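# Lift headset by headband and hold its cable

## Task

Using the left arm, keep the headset (not the cable) motionless by pinching its headband between the left fingers, with the left gripper commanded to -1 (fully closed). The headset's lowest point must be at least roughly a hand's length above the table, and no part of it may extend beyond the table edge. The left fingers may touch only the headband. Apart from the cable, the only other thing allowed to touch the headset is the right arm. The right gripper must hold the cable firmly, well inside the finger pads rather than at their tips or edges, at a point below where the cable exits the ear cup. Between the ear cup and that grip, the cable must stay well above the table and touch nothing but itself, the headset and the arms. If the right arm were removed, the headset must not drop more than a little. The cable's loose end must not hang lower than the table top. The task fails at once if that end ever drops far below the table top or reaches far past the table edge, whether or not it is held. When all of this holds, declare the task finished. Nothing may be kept in place by the robot except the hold described here.

## Robot and tools

Robot: two 6-joint arms, left_arm and right_arm, each ending in a parallel two-finger gripper with a wrist camera. The left arm's base is at (+0.030, +0.349, 0) m and the right arm's at (-0.018, -0.300, 0) m. Both bases are turned only slightly about z.

Scene frame: the origin is on the table top midway between the bases. +x points out over the table, +y points toward the left arm, and +z points up. The names left and right identify arms, not sides of any image. Each result reports every gripper's end_effector_position in metres and its end_effector_quat_wxyz in this frame. The reported point sits between the finger pads, about 1 cm behind the tips. It can be slightly wrong, more so at long reach.

Gripper axes: the fingers point along the gripper's +z, and they open and close along its y.

Joint ranges (rad), base to hand: waist -2.618 to 3.054; shoulder 0 to 3.142; elbow 0 to 3.142; wrist pitch and wrist yaw -1.571 to 1.571 each; wrist roll -2.094 to 2.094. An elbow cannot straighten fully.

execute_actions(actions): takes a list of actions, run in order. Each action is a table of at most 15 rows. Each row lasts one control step of 1/30 s. If a table has fewer than 15 rows, its last row repeats until 15 steps have run. A row is a single flat list covering both arms, with 14 numbers in [-1, 1]:
- left dx, dy, dz, rx, ry, rz, opening;
- then the same seven for the right arm.
The first six numbers per arm are an offset, expressed in that gripper's own axes. It is measured from the gripper's measured pose when the action begins, never from the previous row. For the first action of a call, that start is the pose in the most recent result. Scale: 1.0 equals 0.6 m of translation or 180 degrees of rotation. rx, ry, rz form a single rotation vector. Opening is absolute, not an offset: +1 is fully open (0.093 m) and -1 is closed. An empty list just returns state and images. Optionally, a row may carry 12 extra numbers in [0, 1]: per-joint stiffness scales, six for the left arm then six for the right, in Joint positions order. These stay in force until changed.

move(target, speed, blocking): target is one row in the same format. Its offsets are taken from the pose in the latest result that shows one. Each gripper follows a straight line toward its target, and both paths finish together. A move lasts between 0.5 and 10 s and is cut off at 10 s. speed is in m/s, from 0.002 to 0.5 (default 0.25); turning is capped at twice that value in rad/s. Paths do not avoid obstacles or the other arm. A gripper can lag, drift off the path, or overshoot the speed, especially near full reach. Openings are applied when the move starts. Fast contact hits harder, and aiming further past a contact presses harder. The extra move: line reports the outcome (done, off_target, moving, held, fault), which limits acted (paced means the target was clipped; held means a safety check blocked steps), and each gripper's remaining distance. With blocking=false the call returns after 0.5 s while motion continues. Check it with wait(0). No other motion command is accepted until a result shows the move has ended, unless you call stop first.

wait(seconds, 0 to 10): the arms hold their last command and a state result comes back. It returns early if a running move finishes. stop(): brakes the running move; the arm needs room to brake, and the fingers keep moving. zoom_image(camera, region=[x0,y0,x1,y1] in pixels, at most 504x504) gives a closer look at the latest image from cam_high, cam_low, cam_left_wrist or cam_right_wrist. read_manual returns only licence text. finished_scene(scene) ends the current scene, irreversibly, and reports success. Call it only when the goal is met and stable.

Control details: at each step the commanded pose is clipped to within 70 mm and 16 degrees of the measured pose, so a distant target needs several actions. Position takes priority over orientation. Joint friction can leave a gripper up to about 31 mm short, and very small commands may do nothing. To keep an arm still, in a reply's first call send the offset back to its desired pose; in later calls send zeros. Always send the opening you want held. The robot keeps executing its last command while you compose a reply.

Gripping: grip_measured uses the same +1/-1 scale. The pads meet at about -0.94, and each millimetre of object width adds about 0.0208. Each gripper can read up to 0.02 off. A value further below the object's width presses harder, up to roughly 50-62 N per pad; thin parts get less force. Keep sending the closing value to keep holding. The last entry in Joint positions is the finger opening in metres.

Cameras: four 504x504 images arrive in the order cam_high, cam_low, cam_left_wrist, cam_right_wrist. Calibration (K, distortion, T_world_to_cam) is supplied and is accurate to within a few degrees and millimetres.

Avoid: dropping the headset or letting the cable end fall off or over the table edge; knocking anything off the table; hard or fast impacts; arms colliding or pressing on each other. Also avoid motor overheating. MOTOR HOT appears at 75 °C. At 90 °C the arm stops for 10 s, and at 100 °C it goes limp and falls. These show as OVER-TEMPERATURE FAULT lines. A pose unreachable line means the clearance check altered a command. Brief external tugs on held items can occur.

Each tool is called as name(argument=value, ...) on one line, values as JSON.

## Session

execute_actions(actions=[])

Scene clock: 0.00 s.
left_arm: end_effector_position=(+0.1483, +0.6214, +0.1952) grip_measured=+1.000 end_effector_quat_wxyz=(+0.046, +0.884, +0.006, +0.466) | right_arm: end_effector_position=(+0.0146, -0.4387, +0.1289) grip_measured=+0.991 end_effector_quat_wxyz=(-0.119, +0.575, +0.809, +0.021)
Joint positions: left_arm=[ 1.711  1.69   1.395 -1.509  0.955 -1.393  0.093] | right_arm=[-1.342  1.272  1.027 -1.547  0.1    0.023  0.093]
Joint velocities: left_arm=[-0.012 -0.002  0.017  0.037 -0.007 -0.022  0.   ] | right_arm=[-0.017 -0.002 -0.012 -0.007 -0.007 -0.066 -0.001]
Motor temperatures (°C, as the motors report them): left_arm=[22 23 24 24 24 23] | right_arm=[23 24 20 22 24 24]
Hand target (left_arm): +0.148, +0.621, +0.195; +0.046, +0.884, +0.006, +0.466
Hand target (right_arm): +0.015, -0.439, +0.129; -0.119, +0.575, +0.809, +0.021
Joint stiffness scale: left_arm=[1. 1. 1. 1. 1. 1.] | right_arm=[1. 1. 1. 1. 1. 1.]

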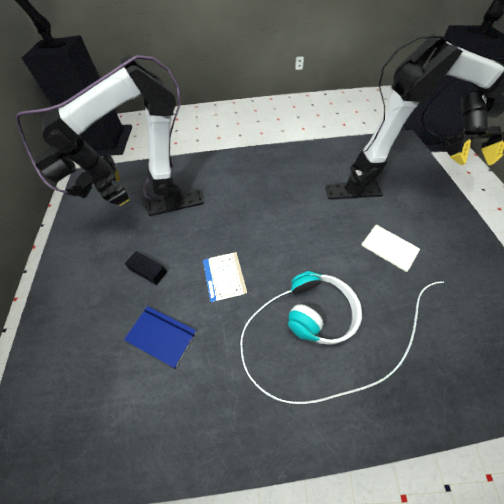

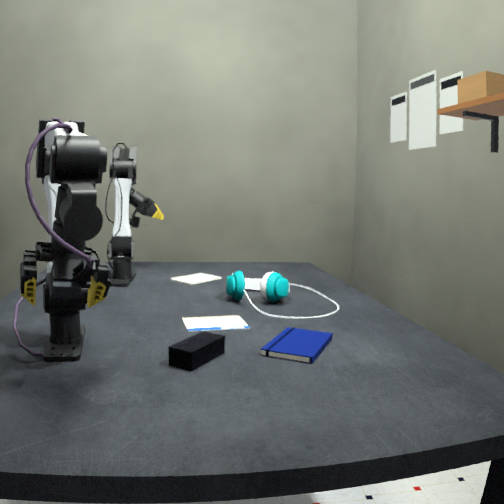

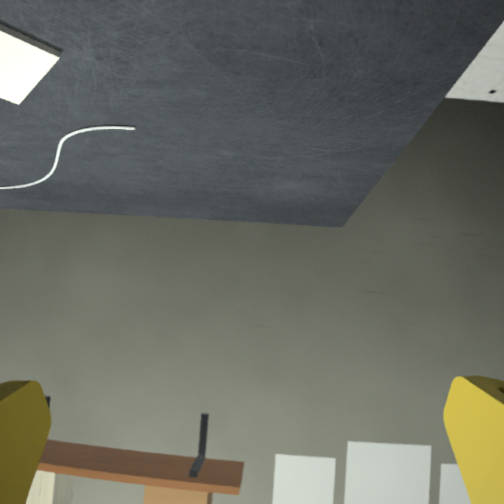

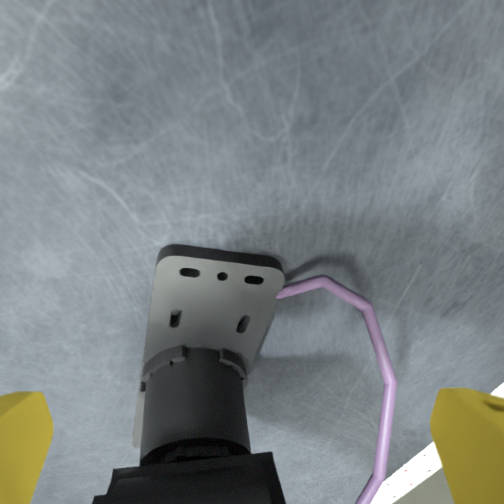

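zoom_image(camera="cam_high", region=[220, 240, 460, 420])

zoom_image(camera="cam_low", region=[200, 250, 360, 340])

Region (220, 240, 460, 420) of cam_high's 504x504 image, scaled by 2.100, with more detail than that image has; it fills the top 378 rows of this view, and the rest is white.

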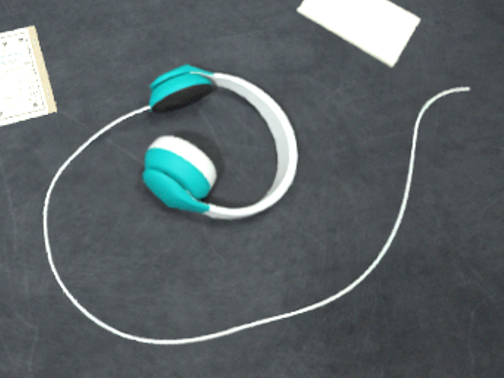

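Region (200, 250, 360, 340) of cam_low's 504x504 image, scaled by 3.150, with more detail than that image has; it fills the top 284 rows of this view, and the rest is white.

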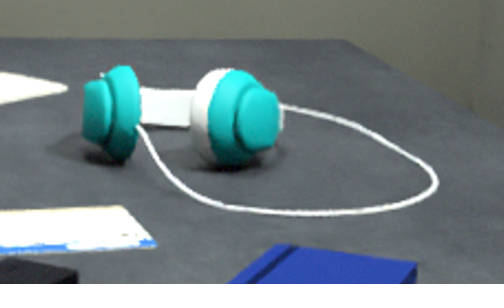

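move(target=[0.163,0.110,0.241,-0.217,-0.265,0.460,1,0.165,0.449,-0.1325,-0.142,-0.297,-0.382,1], speed=0.35)

Scene clock: 111.43 s.
left_arm: end_effector_position=(+0.3168, +0.5510, +0.1959) grip_measured=+1.000 end_effector_quat_wxyz=(-0.027, +0.709, -0.705, +0.004) | right_arm: end_effector_position=(+0.2442, -0.2649, +0.2110) grip_measured=+0.991 end_effector_quat_wxyz=(+0.391, +0.002, +0.920, +0.016)
Joint positions: left_arm=[ 0.683  1.863  1.91  -1.563 -0.001 -0.963  0.093] | right_arm=[ 0.093  0.86   0.885 -0.8    0.124  0.163  0.093]
Joint velocities: left_arm=[-0.022  0.012  0.007 -0.007  0.007  0.007  0.   ] | right_arm=[-0.017 -0.007  0.012  0.022 -0.051 -0.037 -0.   ]
Motor temperatures (°C, as the motors report them): left_arm=[22 28 29 24 24 23] | right_arm=[23 25 27 22 24 24]
Hand target (left_arm): +0.319, +0.552, +0.197; -0.028, +0.705, -0.709, -0.001
Hand target (right_arm): +0.245, -0.264, +0.196; +0.374, -0.006, +0.927, +0.007
Off the commanded pose (left_arm): 0.006 m, 3 deg.
Off the commanded pose (right_arm): 0.013 m, 2 deg.
Joint stiffness scale: left_arm=[1. 1. 1. 1. 1. 1.] | right_arm=[1. 1. 1. 1. 1. 1.]
joint sent to its limit (left arm) — the command would take joint 4 (wrist pitch) past its lower limit, so that joint was sent only as far as its limit.
move: off_target (left_arm, right_arm)
camera_calibration (this result's frames):
cam_left_wrist: T_world_to_cam=[[0.999258, -0.0122267, 0.0365352, -0.314134], [-0.0256605, -0.918571, 0.394422, 0.472729], [0.0287377, -0.395067, -0.918203, 0.469327], [0, 0, 0, 1]] pos_world=[0.312544, 0.61581, 0.255959]
cam_right_wrist: T_world_to_cam=[[-0.0149292, -0.999807, -0.0127633, -0.261934], [-0.931157, 0.0185527, -0.364147, 0.35078], [0.364313, 0.0064482, -0.931254, 0.189671], [0, 0, 0, 1]] pos_world=[0.253621, -0.269615, 0.301024]

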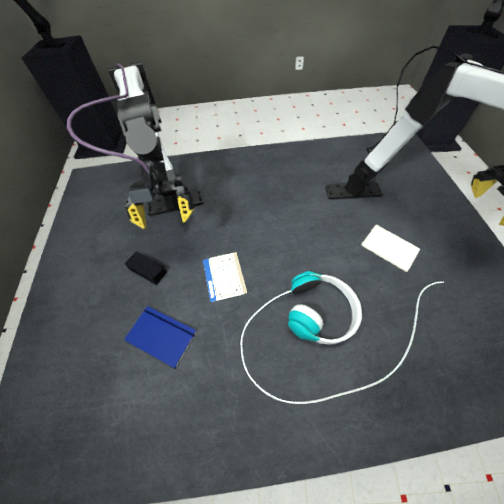

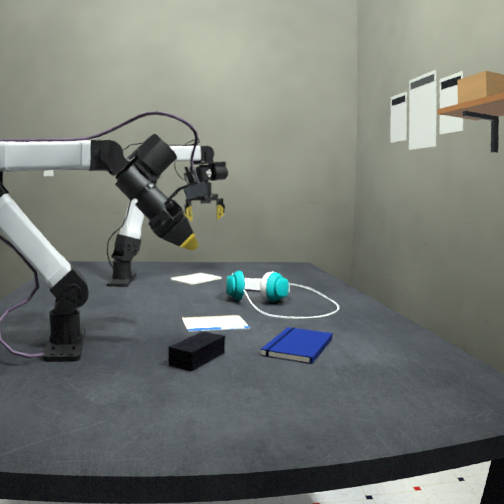

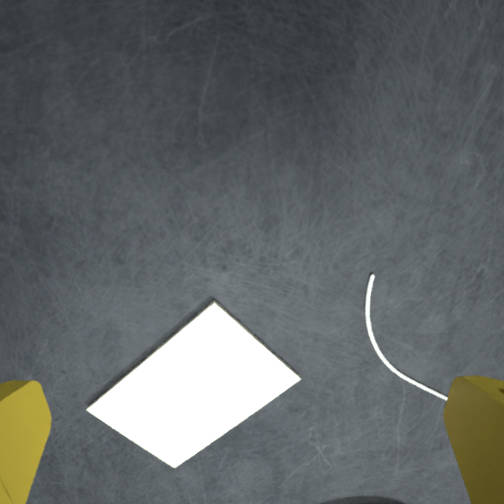

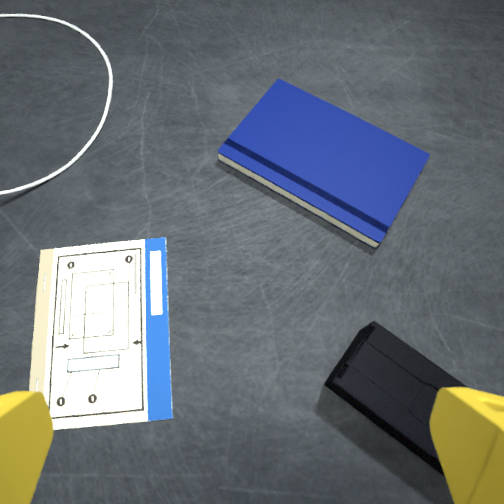

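move(target=[0.605,-0.239,0.1025,0.1066,-0.0548,0.601,0.4,0,0,0,0,0,0,1], speed=0.35)

Scene clock: 136.90 s.
left_arm: end_effector_position=(+0.4655, +0.2018, +0.1229) grip_measured=+0.402 end_effector_quat_wxyz=(+0.163, +0.162, +0.973, -0.011) | right_arm: end_effector_position=(+0.2444, -0.2649, +0.2113) grip_measured=+0.991 end_effector_quat_wxyz=(+0.391, +0.001, +0.920, +0.016)
Joint positions: left_arm=[-0.268  2.     1.756 -0.999 -0.034 -0.003  0.064] | right_arm=[ 0.093  0.86   0.885 -0.798  0.125  0.162  0.093]
Joint velocities: left_arm=[ 0.022  0.022 -0.012  0.022 -0.095 -0.007  0.   ] | right_arm=[-0.007 -0.007 -0.027  0.051 -0.007 -0.022 -0.   ]
Motor temperatures (°C, as the motors report them): left_arm=[22 29 31 24 24 23] | right_arm=[23 24 27 26 24 24]
Hand target (left_arm): +0.470, +0.197, +0.125; +0.169, +0.168, +0.971, -0.016
Hand target (right_arm): +0.244, -0.265, +0.211; +0.391, +0.002, +0.920, +0.016
Off the commanded pose (left_arm): 0.013 m, 2 deg.
Off the commanded pose (right_arm): 0.000 m, 0 deg.
Joint stiffness scale: left_arm=[1. 1. 1. 1. 1. 1.] | right_arm=[1. 1. 1. 1. 1. 1.]
move: off_target (left_arm)
camera_calibration (this result's frames):
cam_left_wrist: T_world_to_cam=[[-0.331193, -0.942567, -0.0433414, 0.352634], [-0.939133, 0.324844, 0.111825, 0.393625], [-0.0913238, 0.0777392, -0.992782, 0.229787], [0, 0, 0, 1]] pos_world=[0.507441, 0.186651, 0.199395]
cam_right_wrist: T_world_to_cam=[[-0.014124, -0.999831, -0.0117482, -0.262354], [-0.930591, 0.0174423, -0.365646, 0.351004], [0.365789, 0.00576841, -0.93068, 0.189165], [0, 0, 0, 1]] pos_world=[0.253741, -0.269523, 0.301313]

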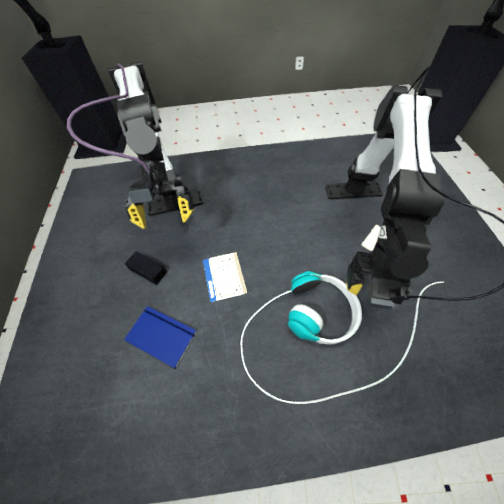

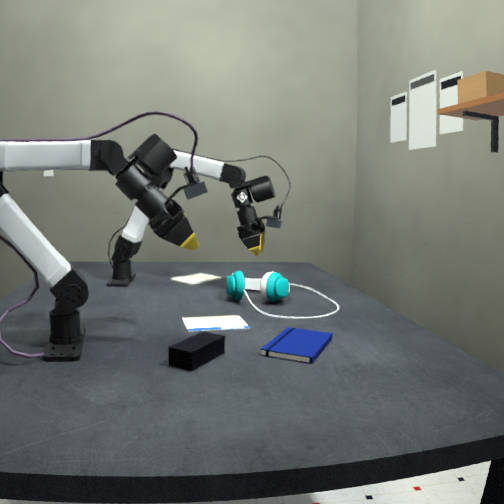

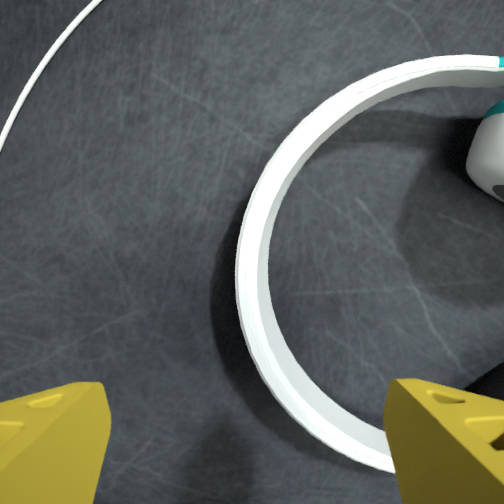

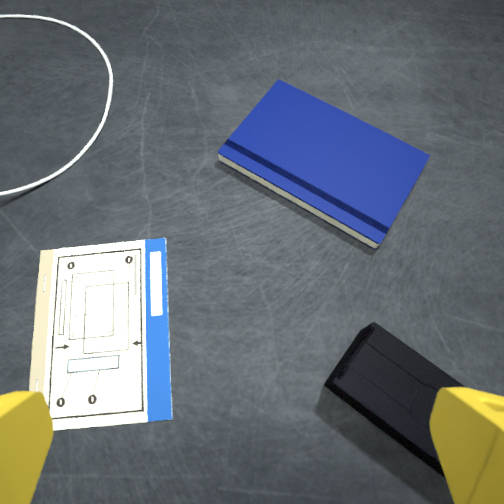

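move(target=[0.025,0.003,0.165,0,0,0,0.4,0,0,0,0,0,0,1], speed=0.1)

zoom_image(camera="cam_low", region=[200, 230, 340, 330])

Scene clock: 151.67 s.
left_arm: end_effector_position=(+0.4844, +0.1952, +0.0313) grip_measured=+0.402 end_effector_quat_wxyz=(+0.167, +0.164, +0.972, -0.011) | right_arm: end_effector_position=(+0.2444, -0.2649, +0.2113) grip_measured=+0.991 end_effector_quat_wxyz=(+0.391, +0.001, +0.920, +0.016)
Joint positions: left_arm=[-0.268  2.13   1.579 -0.685 -0.034  0.003  0.064] | right_arm=[ 0.093  0.86   0.885 -0.798  0.125  0.162  0.093]
Joint velocities: left_arm=[ 0.007  0.012 -0.002 -0.022  0.007  0.022 -0.001] | right_arm=[-0.012 -0.012 -0.022 -0.022  0.037  0.022  0.001]
Motor temperatures (°C, as the motors report them): left_arm=[22 31 32 25 24 23] | right_arm=[23 24 28 27 24 24]
Hand target (left_arm): +0.484, +0.200, +0.025; +0.163, +0.162, +0.973, -0.011
Hand target (right_arm): +0.244, -0.265, +0.211; +0.391, +0.001, +0.920, +0.016
Off the commanded pose (left_arm): 0.009 m, 1 deg.
Off the commanded pose (right_arm): 0.000 m, 0 deg.
Joint stiffness scale: left_arm=[1. 1. 1. 1. 1. 1.] | right_arm=[1. 1. 1. 1. 1. 1.]
move: done
camera_calibration (this result's frames):
cam_left_wrist: T_world_to_cam=[[-0.335578, -0.940932, -0.0450967, 0.350531], [-0.938378, 0.329699, 0.103657, 0.422649], [-0.082666, 0.0771028, -0.99359, 0.137056], [0, 0, 0, 1]] pos_world=[0.525565, 0.179912, 0.108175]
cam_right_wrist: T_world_to_cam=[[-0.014124, -0.999831, -0.0117482, -0.262354], [-0.930591, 0.0174423, -0.365646, 0.351004], [0.365789, 0.00576841, -0.93068, 0.189165], [0, 0, 0, 1]] pos_world=[0.253741, -0.269523, 0.301313]

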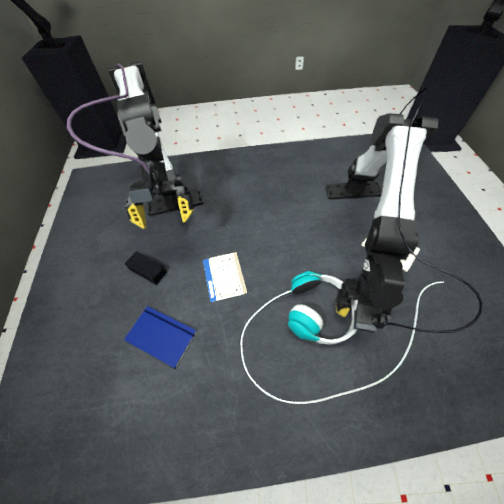

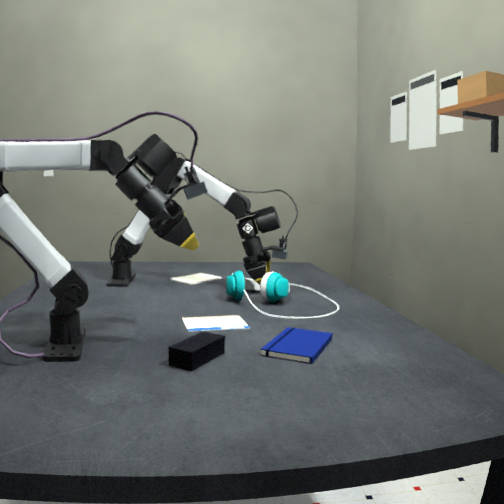

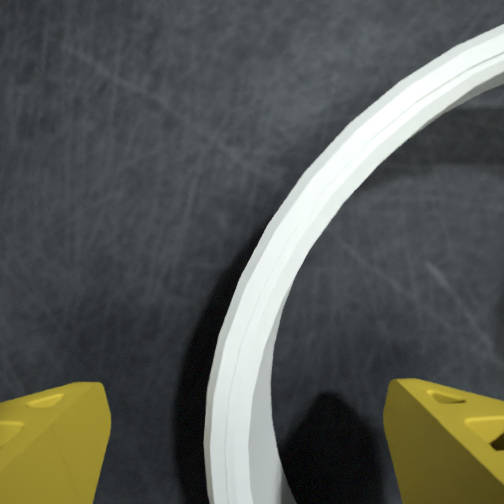

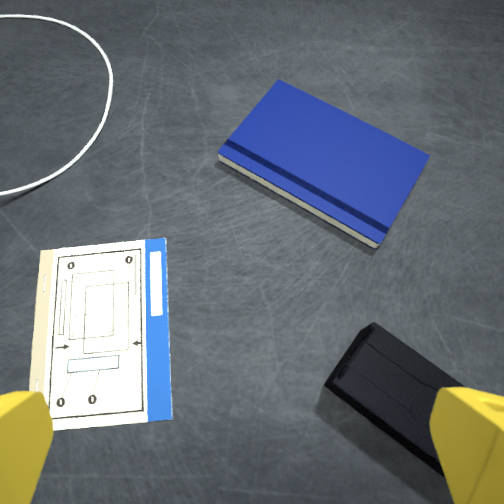

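Region (200, 230, 340, 330) of cam_low's 504x504 image, scaled by 3.600, with more detail than that image has; it fills the top 360 rows of this view, and the rest is white.

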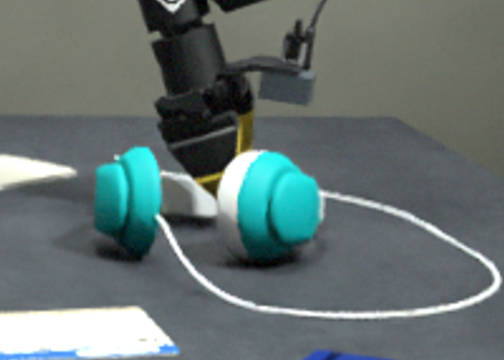

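move(target=[0.012,0.0,0.04,0,0,0,0.4,0,0,0,0,0,0,1], speed=0.04)

zoom_image(camera="cam_low", region=[200, 230, 340, 330])

Scene clock: 158.93 s.
left_arm: end_effector_position=(+0.4885, +0.1938, +0.0142) grip_measured=+0.402 end_effector_quat_wxyz=(+0.173, +0.164, +0.971, -0.012) | right_arm: end_effector_position=(+0.2444, -0.2649, +0.2113) grip_measured=+0.991 end_effector_quat_wxyz=(+0.391, +0.001, +0.920, +0.016)
Joint positions: left_arm=[-0.268  2.159  1.55  -0.614 -0.034  0.003  0.064] | right_arm=[ 0.093  0.86   0.885 -0.798  0.125  0.162  0.093]
Joint velocities: left_arm=[-0.007 -0.027  0.012 -0.051 -0.037  0.022  0.001] | right_arm=[-0.007  0.002 -0.007 -0.007  0.022 -0.095 -0.   ]
Motor temperatures (°C, as the motors report them): left_arm=[22 32 32 25 24 23] | right_arm=[23 24 29 28 24 24]
Hand target (left_arm): +0.486, +0.195, +0.007; +0.167, +0.164, +0.972, -0.011
Hand target (right_arm): +0.244, -0.265, +0.211; +0.391, +0.001, +0.920, +0.016
Off the commanded pose (left_arm): 0.009 m, 1 deg.
Off the commanded pose (right_arm): 0.000 m, 0 deg.
Joint stiffness scale: left_arm=[1. 1. 1. 1. 1. 1.] | right_arm=[1. 1. 1. 1. 1. 1.]
move: done
camera_calibration (this result's frames):
cam_left_wrist: T_world_to_cam=[[-0.335059, -0.941115, -0.0451542, 0.34956], [-0.939502, 0.330094, 0.0915083, 0.429408], [-0.0712146, 0.0730831, -0.99478, 0.115633], [0, 0, 0, 1]] pos_world=[0.528788, 0.17878, 0.0915192]
cam_right_wrist: T_world_to_cam=[[-0.014124, -0.999831, -0.0117482, -0.262354], [-0.930591, 0.0174423, -0.365646, 0.351004], [0.365789, 0.00576841, -0.93068, 0.189165], [0, 0, 0, 1]] pos_world=[0.253741, -0.269523, 0.301313]

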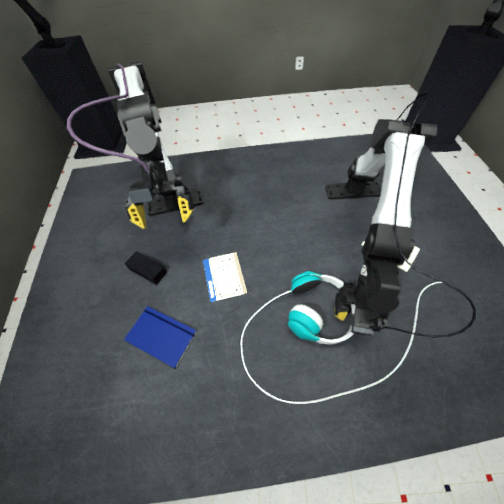

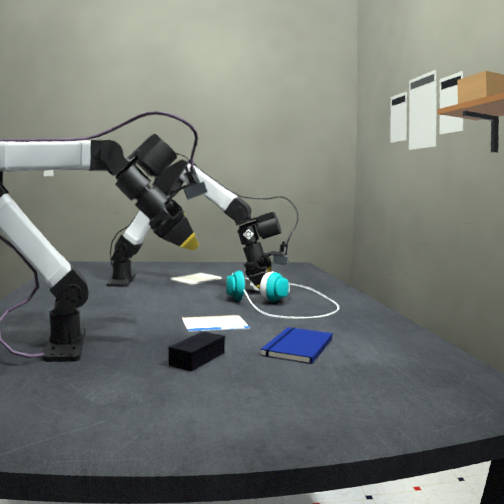

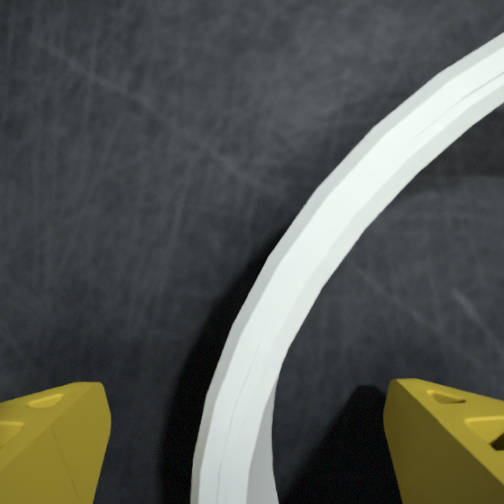

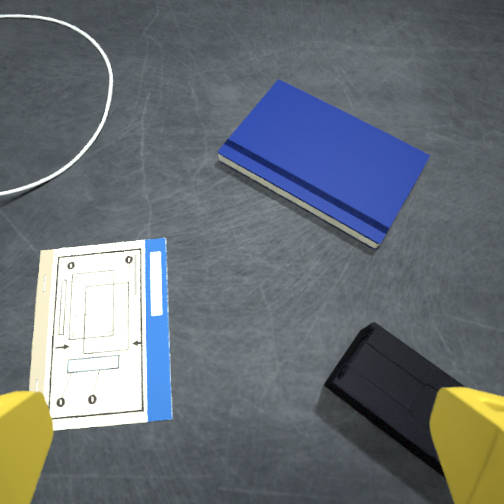

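Region (200, 230, 340, 330) of cam_low's 504x504 image, scaled by 3.600, with more detail than that image has; it fills the top 360 rows of this view, and the rest is white.

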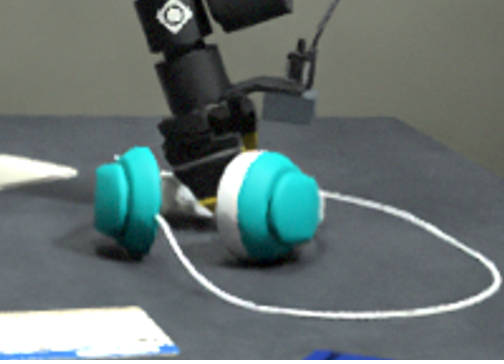

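Good depth. Close.

execute_actions(actions=[[[0,0,0,0,0,0,0.0,0,0,0,0,0,0,1],[0,0,0,0,0,0,-0.1,0,0,0,0,0,0,1],[0,0,0,0,0,0,-0.2,0,0,0,0,0,0,1],[0,0,0,0,0,0,-0.3,0,0,0,0,0,0,1],[0,0,0,0,0,0,-0.4,0,0,0,0,0,0,1],[0,0,0,0,0,0,-0.5,0,0,0,0,0,0,1],[0,0,0,0,0,0,-0.55,0,0,0,0,0,0,1],[0,0,0,0,0,0,-0.6,0,0,0,0,0,0,1],[0,0,0,0,0,0,-0.65,0,0,0,0,0,0,1],[0,0,0,0,0,0,-0.7,0,0,0,0,0,0,1],[0,0,0,0,0,0,-0.75,0,0,0,0,0,0,1],[0,0,0,0,0,0,-0.8,0,0,0,0,0,0,1],[0,0,0,0,0,0,-0.85,0,0,0,0,0,0,1],[0,0,0,0,0,0,-0.9,0,0,0,0,0,0,1],[0,0,0,0,0,0,-1,0,0,0,0,0,0,1]],[[0,0,0,0,0,0,-1,0,0,0,0,0,0,1]]])

Scene clock: 173.53 s.
left_arm: end_effector_position=(+0.4876, +0.1858, +0.0211) grip_measured=-0.849 end_effector_quat_wxyz=(+0.177, +0.167, +0.969, -0.036) | right_arm: end_effector_position=(+0.2444, -0.2649, +0.2113) grip_measured=+0.991 end_effector_quat_wxyz=(+0.391, +0.001, +0.920, +0.016)
Joint positions: left_arm=[-0.268  2.144  1.55  -0.612  0.013  0.001  0.004] | right_arm=[ 0.093  0.86   0.885 -0.798  0.125  0.162  0.093]
Joint velocities: left_arm=[ 0.007  0.002  0.022 -0.007 -0.022  0.022  0.   ] | right_arm=[-0.017 -0.002 -0.007 -0.066 -0.007  0.022  0.   ]
Motor temperatures (°C, as the motors report them): left_arm=[22 34 32 26 24 23] | right_arm=[23 24 30 29 24 24]
Hand target (left_arm): +0.488, +0.189, +0.017; +0.175, +0.166, +0.970, -0.026
Hand target (right_arm): +0.244, -0.265, +0.211; +0.391, +0.001, +0.920, +0.016
Off the commanded pose (left_arm): 0.005 m, 1 deg.
Off the commanded pose (right_arm): 0.000 m, 0 deg.
Joint stiffness scale: left_arm=[1. 1. 1. 1. 1. 1.] | right_arm=[1. 1. 1. 1. 1. 1.]
camera_calibration (this result's frames):
cam_left_wrist: T_world_to_cam=[[-0.349254, -0.937027, -0.00134026, 0.34729], [-0.934443, 0.348184, 0.074726, 0.425093], [-0.0695537, 0.0273507, -0.997203, 0.130828], [0, 0, 0, 1]] pos_world=[0.527617, 0.173832, 0.0991623]
cam_right_wrist: T_world_to_cam=[[-0.014124, -0.999831, -0.0117482, -0.262354], [-0.930591, 0.0174423, -0.365646, 0.351004], [0.365789, 0.00576841, -0.93068, 0.189165], [0, 0, 0, 1]] pos_world=[0.253741, -0.269523, 0.301313]

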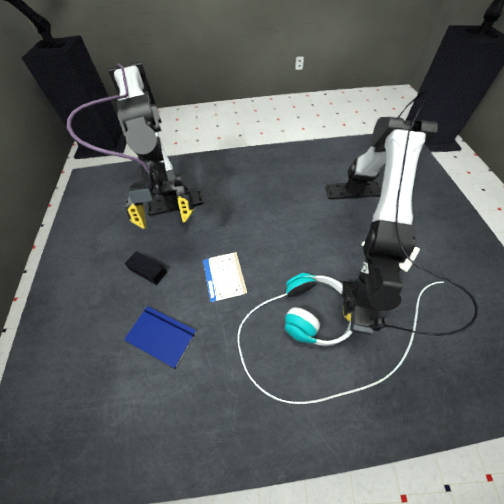

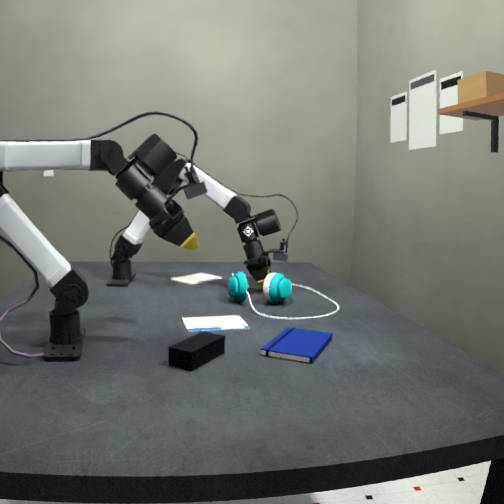

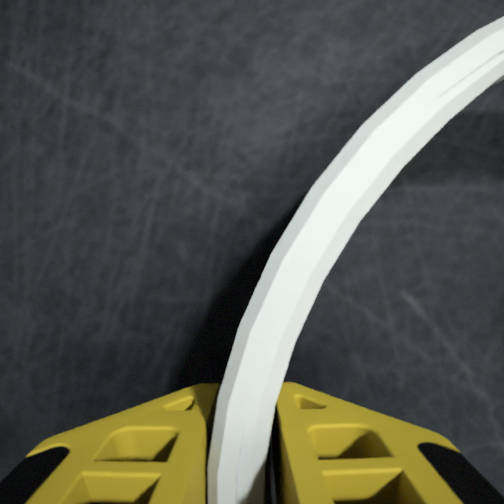

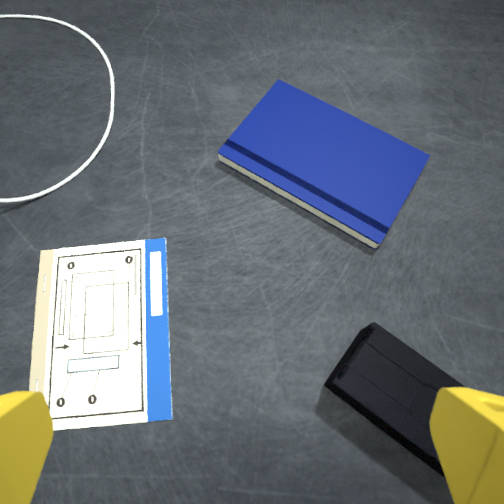

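move(target=[-0.053,-0.002,-0.14,0,0,0,-1,0,0,0,0,0,0,1], speed=0.1)

Scene clock: 203.03 s.
left_arm: end_effector_position=(+0.4794, +0.1914, +0.0908) grip_measured=-0.867 end_effector_quat_wxyz=(+0.151, +0.169, +0.974, -0.024) | right_arm: end_effector_position=(+0.2444, -0.2649, +0.2113) grip_measured=+0.991 end_effector_quat_wxyz=(+0.391, +0.001, +0.920, +0.016)
Joint positions: left_arm=[-0.268  2.094  1.773 -0.943 -0.002  0.006  0.004] | right_arm=[ 0.093  0.86   0.885 -0.798  0.125  0.162  0.093]
Joint velocities: left_arm=[-0.002  0.002  0.007 -0.051  0.095 -0.051  0.   ] | right_arm=[-0.002 -0.007 -0.007  0.037 -0.022  0.007 -0.001]
Motor temperatures (°C, as the motors report them): left_arm=[22 36 32 26 24 23] | right_arm=[23 24 31 30 24 24]
Hand target (left_arm): +0.487, +0.186, +0.111; +0.177, +0.167, +0.969, -0.036
Hand target (right_arm): +0.244, -0.265, +0.211; +0.391, +0.001, +0.920, +0.016
Off the commanded pose (left_arm): 0.022 m, 3 deg.
Off the commanded pose (right_arm): 0.000 m, 0 deg.
Joint stiffness scale: left_arm=[1. 1. 1. 1. 1. 1.] | right_arm=[1. 1. 1. 1. 1. 1.]
move: off_target (left_arm)
camera_calibration (this result's frames):
cam_left_wrist: T_world_to_cam=[[-0.34902, -0.936976, -0.0161739, 0.350994], [-0.9297, 0.344039, 0.131506, 0.403669], [-0.117654, 0.0609352, -0.991183, 0.215676], [0, 0, 0, 1]] pos_world=[0.52317, 0.176853, 0.166367]
cam_right_wrist: T_world_to_cam=[[-0.014124, -0.999831, -0.0117482, -0.262354], [-0.930591, 0.0174423, -0.365646, 0.351004], [0.365789, 0.00576841, -0.93068, 0.189165], [0, 0, 0, 1]] pos_world=[0.253741, -0.269523, 0.301313]

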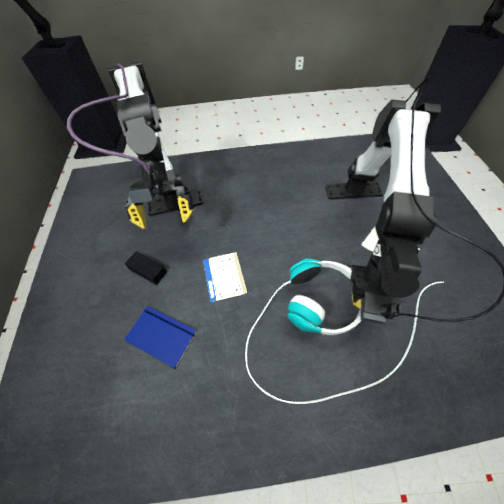

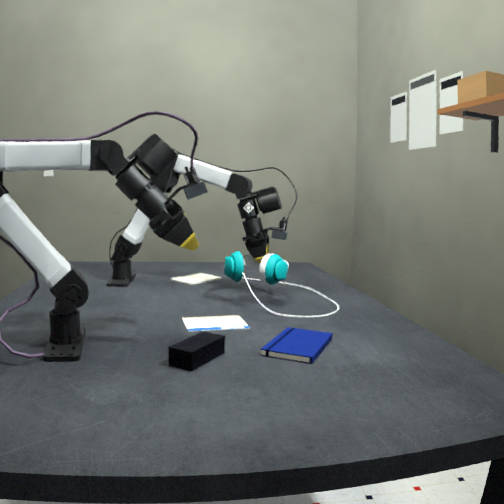

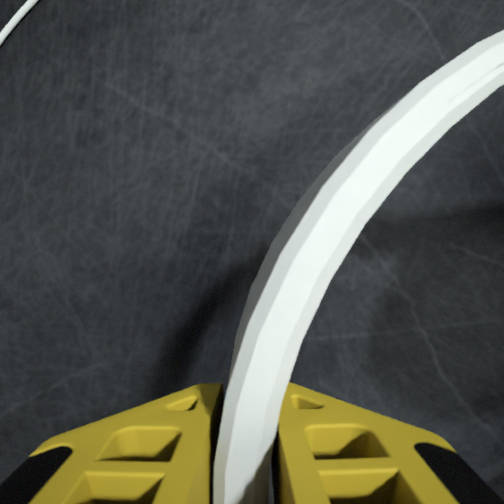

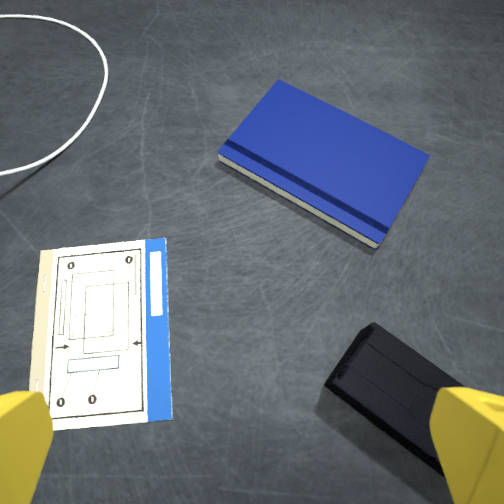

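move(target=[0.011,-0.3515,-0.599,-0.1686,-0.3869,0.5515,-1,0.1645,0.322,0.0145,-0.206,-0.042,-0.181,1], speed=0.22)

Scene clock: 231.00 s.
left_arm: end_effector_position=(+0.3034, +0.0332, +0.3992) grip_measured=-0.867 end_effector_quat_wxyz=(+0.568, +0.741, +0.276, +0.227) | right_arm: end_effector_position=(+0.1853, -0.0726, +0.1533) grip_measured=+0.991 end_effector_quat_wxyz=(+0.430, -0.363, +0.803, +0.196)
Joint positions: left_arm=[-0.8    1.297  1.432 -0.389 -0.033  1.585  0.004] | right_arm=[ 0.714  0.883  0.523 -0.226 -0.015 -0.008  0.093]
Joint velocities: left_arm=[-0.017 -0.017 -0.007  0.022 -0.007  0.095 -0.   ] | right_arm=[-0.007  0.012 -0.017  0.007 -0.051  0.007 -0.001]
Motor temperatures (°C, as the motors report them): left_arm=[22 39 35 28 24 23] | right_arm=[23 24 32 31 24 24]
Hand target (left_arm): +0.300, +0.029, +0.426; +0.599, +0.721, +0.258, +0.233
Hand target (right_arm): +0.180, -0.072, +0.137; +0.413, -0.376, +0.806, +0.194
Off the commanded pose (left_arm): 0.032 m, 5 deg.
Off the commanded pose (right_arm): 0.015 m, 2 deg.
Joint stiffness scale: left_arm=[1. 1. 1. 1. 1. 1.] | right_arm=[1. 1. 1. 1. 1. 1.]
move: off_target (left_arm, right_arm)
camera_calibration (this result's frames):
cam_left_wrist: T_world_to_cam=[[-0.133858, 0.207755, -0.968979, 0.423411], [0.400434, 0.90574, 0.138878, -0.171236], [0.906496, -0.369422, -0.204433, -0.100259], [0, 0, 0, 1]] pos_world=[0.21613, 0.0300916, 0.413561]
cam_right_wrist: T_world_to_cam=[[0.733204, -0.679914, 0.0113348, -0.190419], [-0.573285, -0.627011, -0.527448, 0.183242], [0.365726, 0.380229, -0.849512, 0.170484], [0, 0, 0, 1]] pos_world=[0.182315, -0.0793964, 0.243637]

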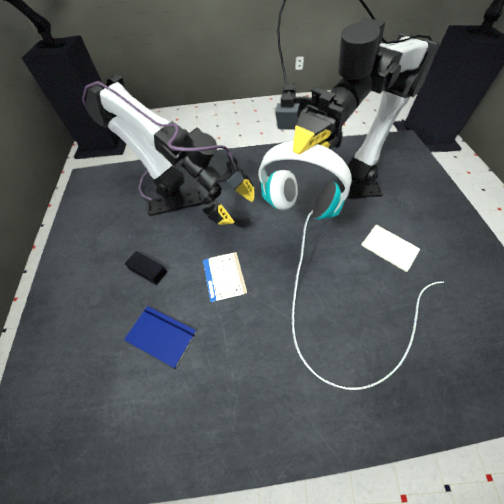

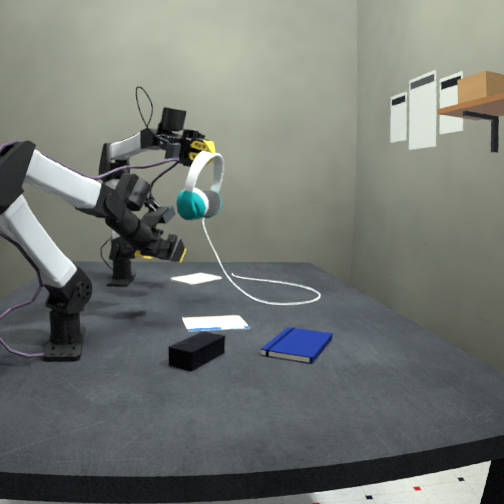

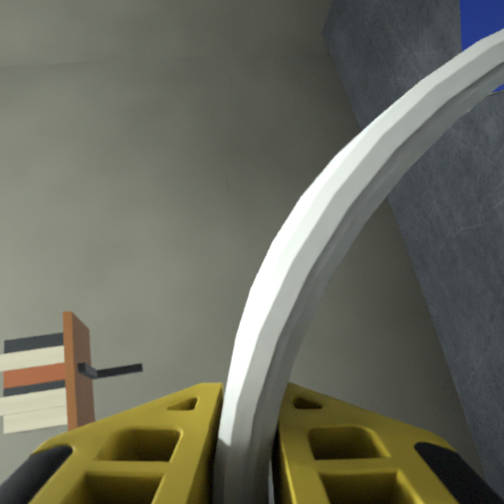

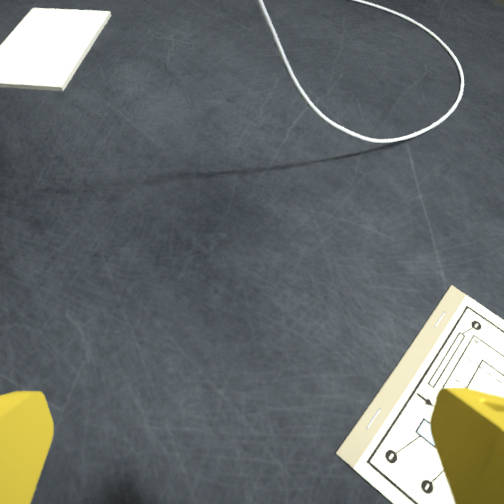

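zoom_image(camera="cam_low", region=[130, 130, 330, 330])

zoom_image(camera="cam_high", region=[190, 120, 390, 320])

Region (130, 130, 330, 330) of cam_low's 504x504 image, scaled by 2.520, with more detail than that image has.

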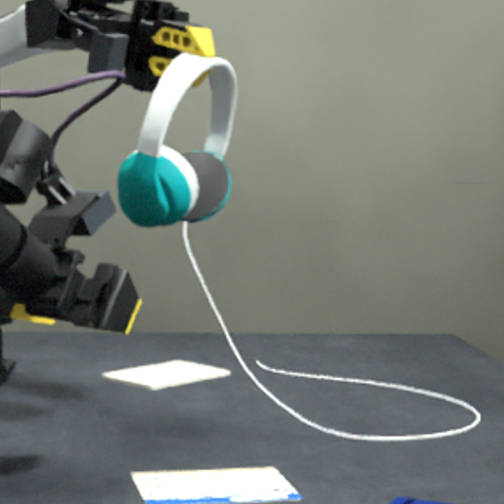

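Region (190, 120, 390, 320) of cam_high's 504x504 image, scaled by 2.520, with more detail than that image has.

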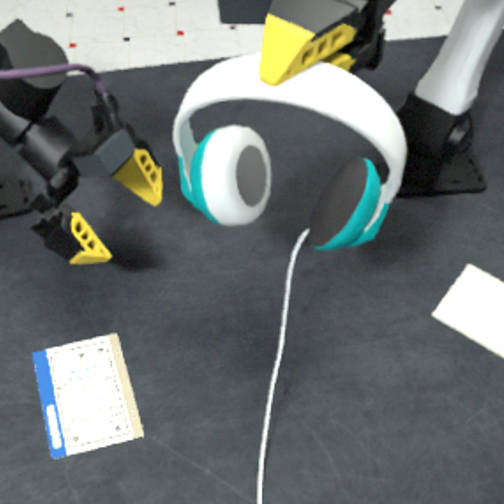

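move(target=[0.002,0.097,-0.025,-0.028,0,0,-1,-0.0625,-0.041,0.193,0,-0.133,0,1], speed=0.12)

zoom_image(camera="cam_low", region=[130, 130, 330, 330])

zoom_image(camera="cam_high", region=[190, 120, 390, 320])

Scene clock: 275.67 s.
left_arm: end_effector_position=(+0.3016, +0.0348, +0.4349) grip_measured=-0.867 end_effector_quat_wxyz=(+0.574, +0.738, +0.273, +0.228) | right_arm: end_effector_position=(+0.2801, -0.0009, +0.1233) grip_measured=+0.991 end_effector_quat_wxyz=(+0.590, -0.317, +0.693, +0.266)
Joint positions: left_arm=[-0.8    1.339  1.604 -0.505 -0.031  1.587  0.004] | right_arm=[ 0.625  1.679  0.433  1.083 -0.107 -0.022  0.093]
Joint velocities: left_arm=[-0.002 -0.022 -0.007 -0.037  0.007 -0.022  0.   ] | right_arm=[-0.012 -0.007 -0.022 -0.037 -0.007  0.022 -0.001]
Motor temperatures (°C, as the motors report them): left_arm=[22 31 39 36 24 23] | right_arm=[23 24 30 35 24 24]
Hand target (left_arm): +0.303, +0.035, +0.459; +0.600, +0.715, +0.266, +0.239
Hand target (right_arm): +0.283, -0.001, +0.119; +0.588, -0.318, +0.695, +0.267
Off the commanded pose (left_arm): 0.025 m, 4 deg.
Off the commanded pose (right_arm): 0.003 m, 0 deg.
Joint stiffness scale: left_arm=[1. 1. 1. 1. 1. 1.] | right_arm=[1. 1. 1. 1. 1. 1.]
move: off_target (left_arm)
camera_calibration (this result's frames):
cam_left_wrist: T_world_to_cam=[[-0.124089, 0.198526, -0.972209, 0.456161], [0.401138, 0.906187, 0.133844, -0.174992], [0.907574, -0.373381, -0.192084, -0.0962794], [0, 0, 0, 1]] pos_world=[0.214181, 0.0320669, 0.448412]
cam_right_wrist: T_world_to_cam=[[0.733717, -0.679435, 0.00530372, -0.210242], [-0.376334, -0.412875, -0.829401, 0.248983], [0.565714, 0.60655, -0.558628, -0.00861696], [0, 0, 0, 1]] pos_world=[0.252834, -0.0348202, 0.202808]

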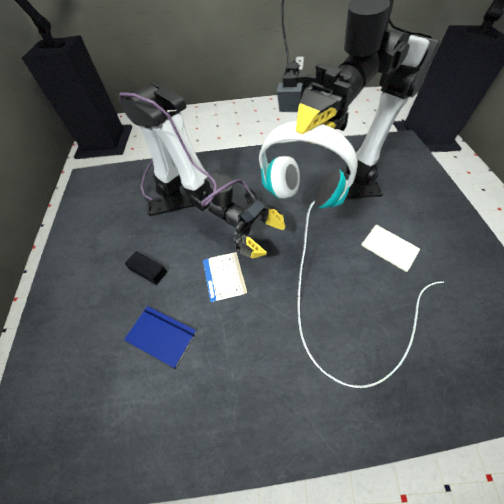

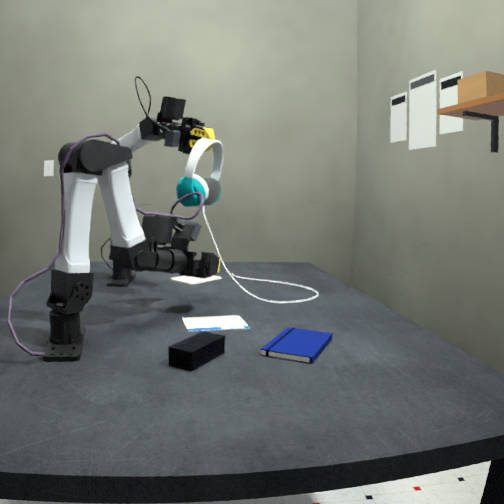

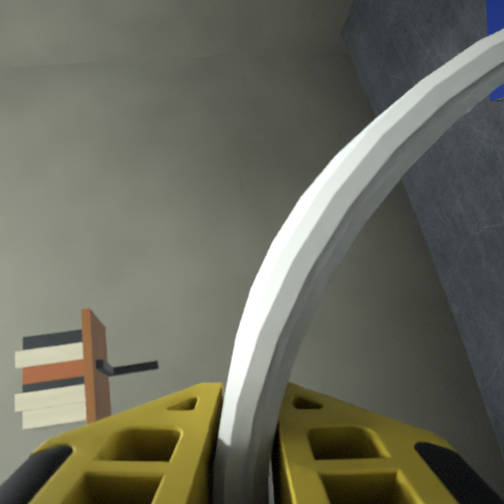

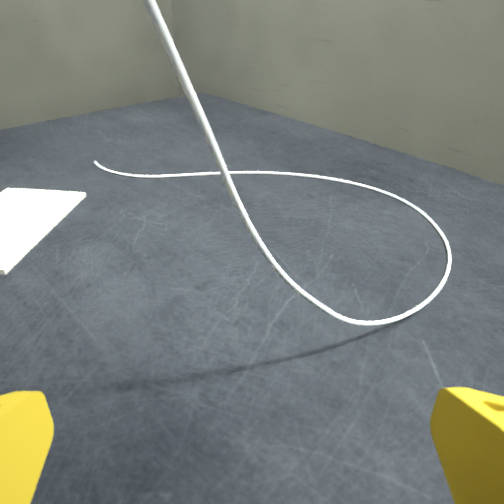

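Region (130, 130, 330, 330) of cam_low's 504x504 image, scaled by 2.520, with more detail than that image has.

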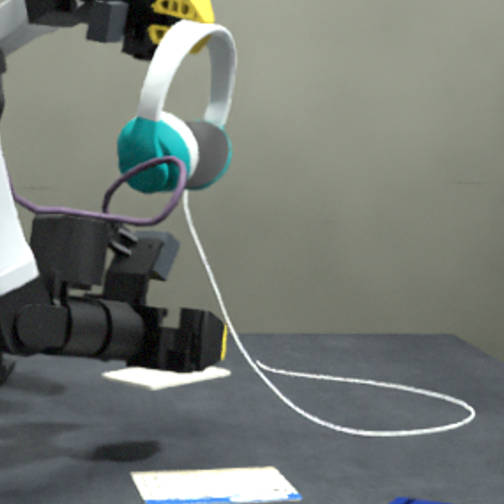

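Region (190, 120, 390, 320) of cam_high's 504x504 image, scaled by 2.520, with more detail than that image has.

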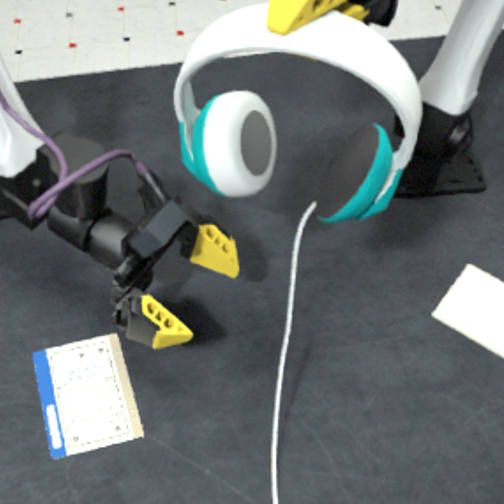

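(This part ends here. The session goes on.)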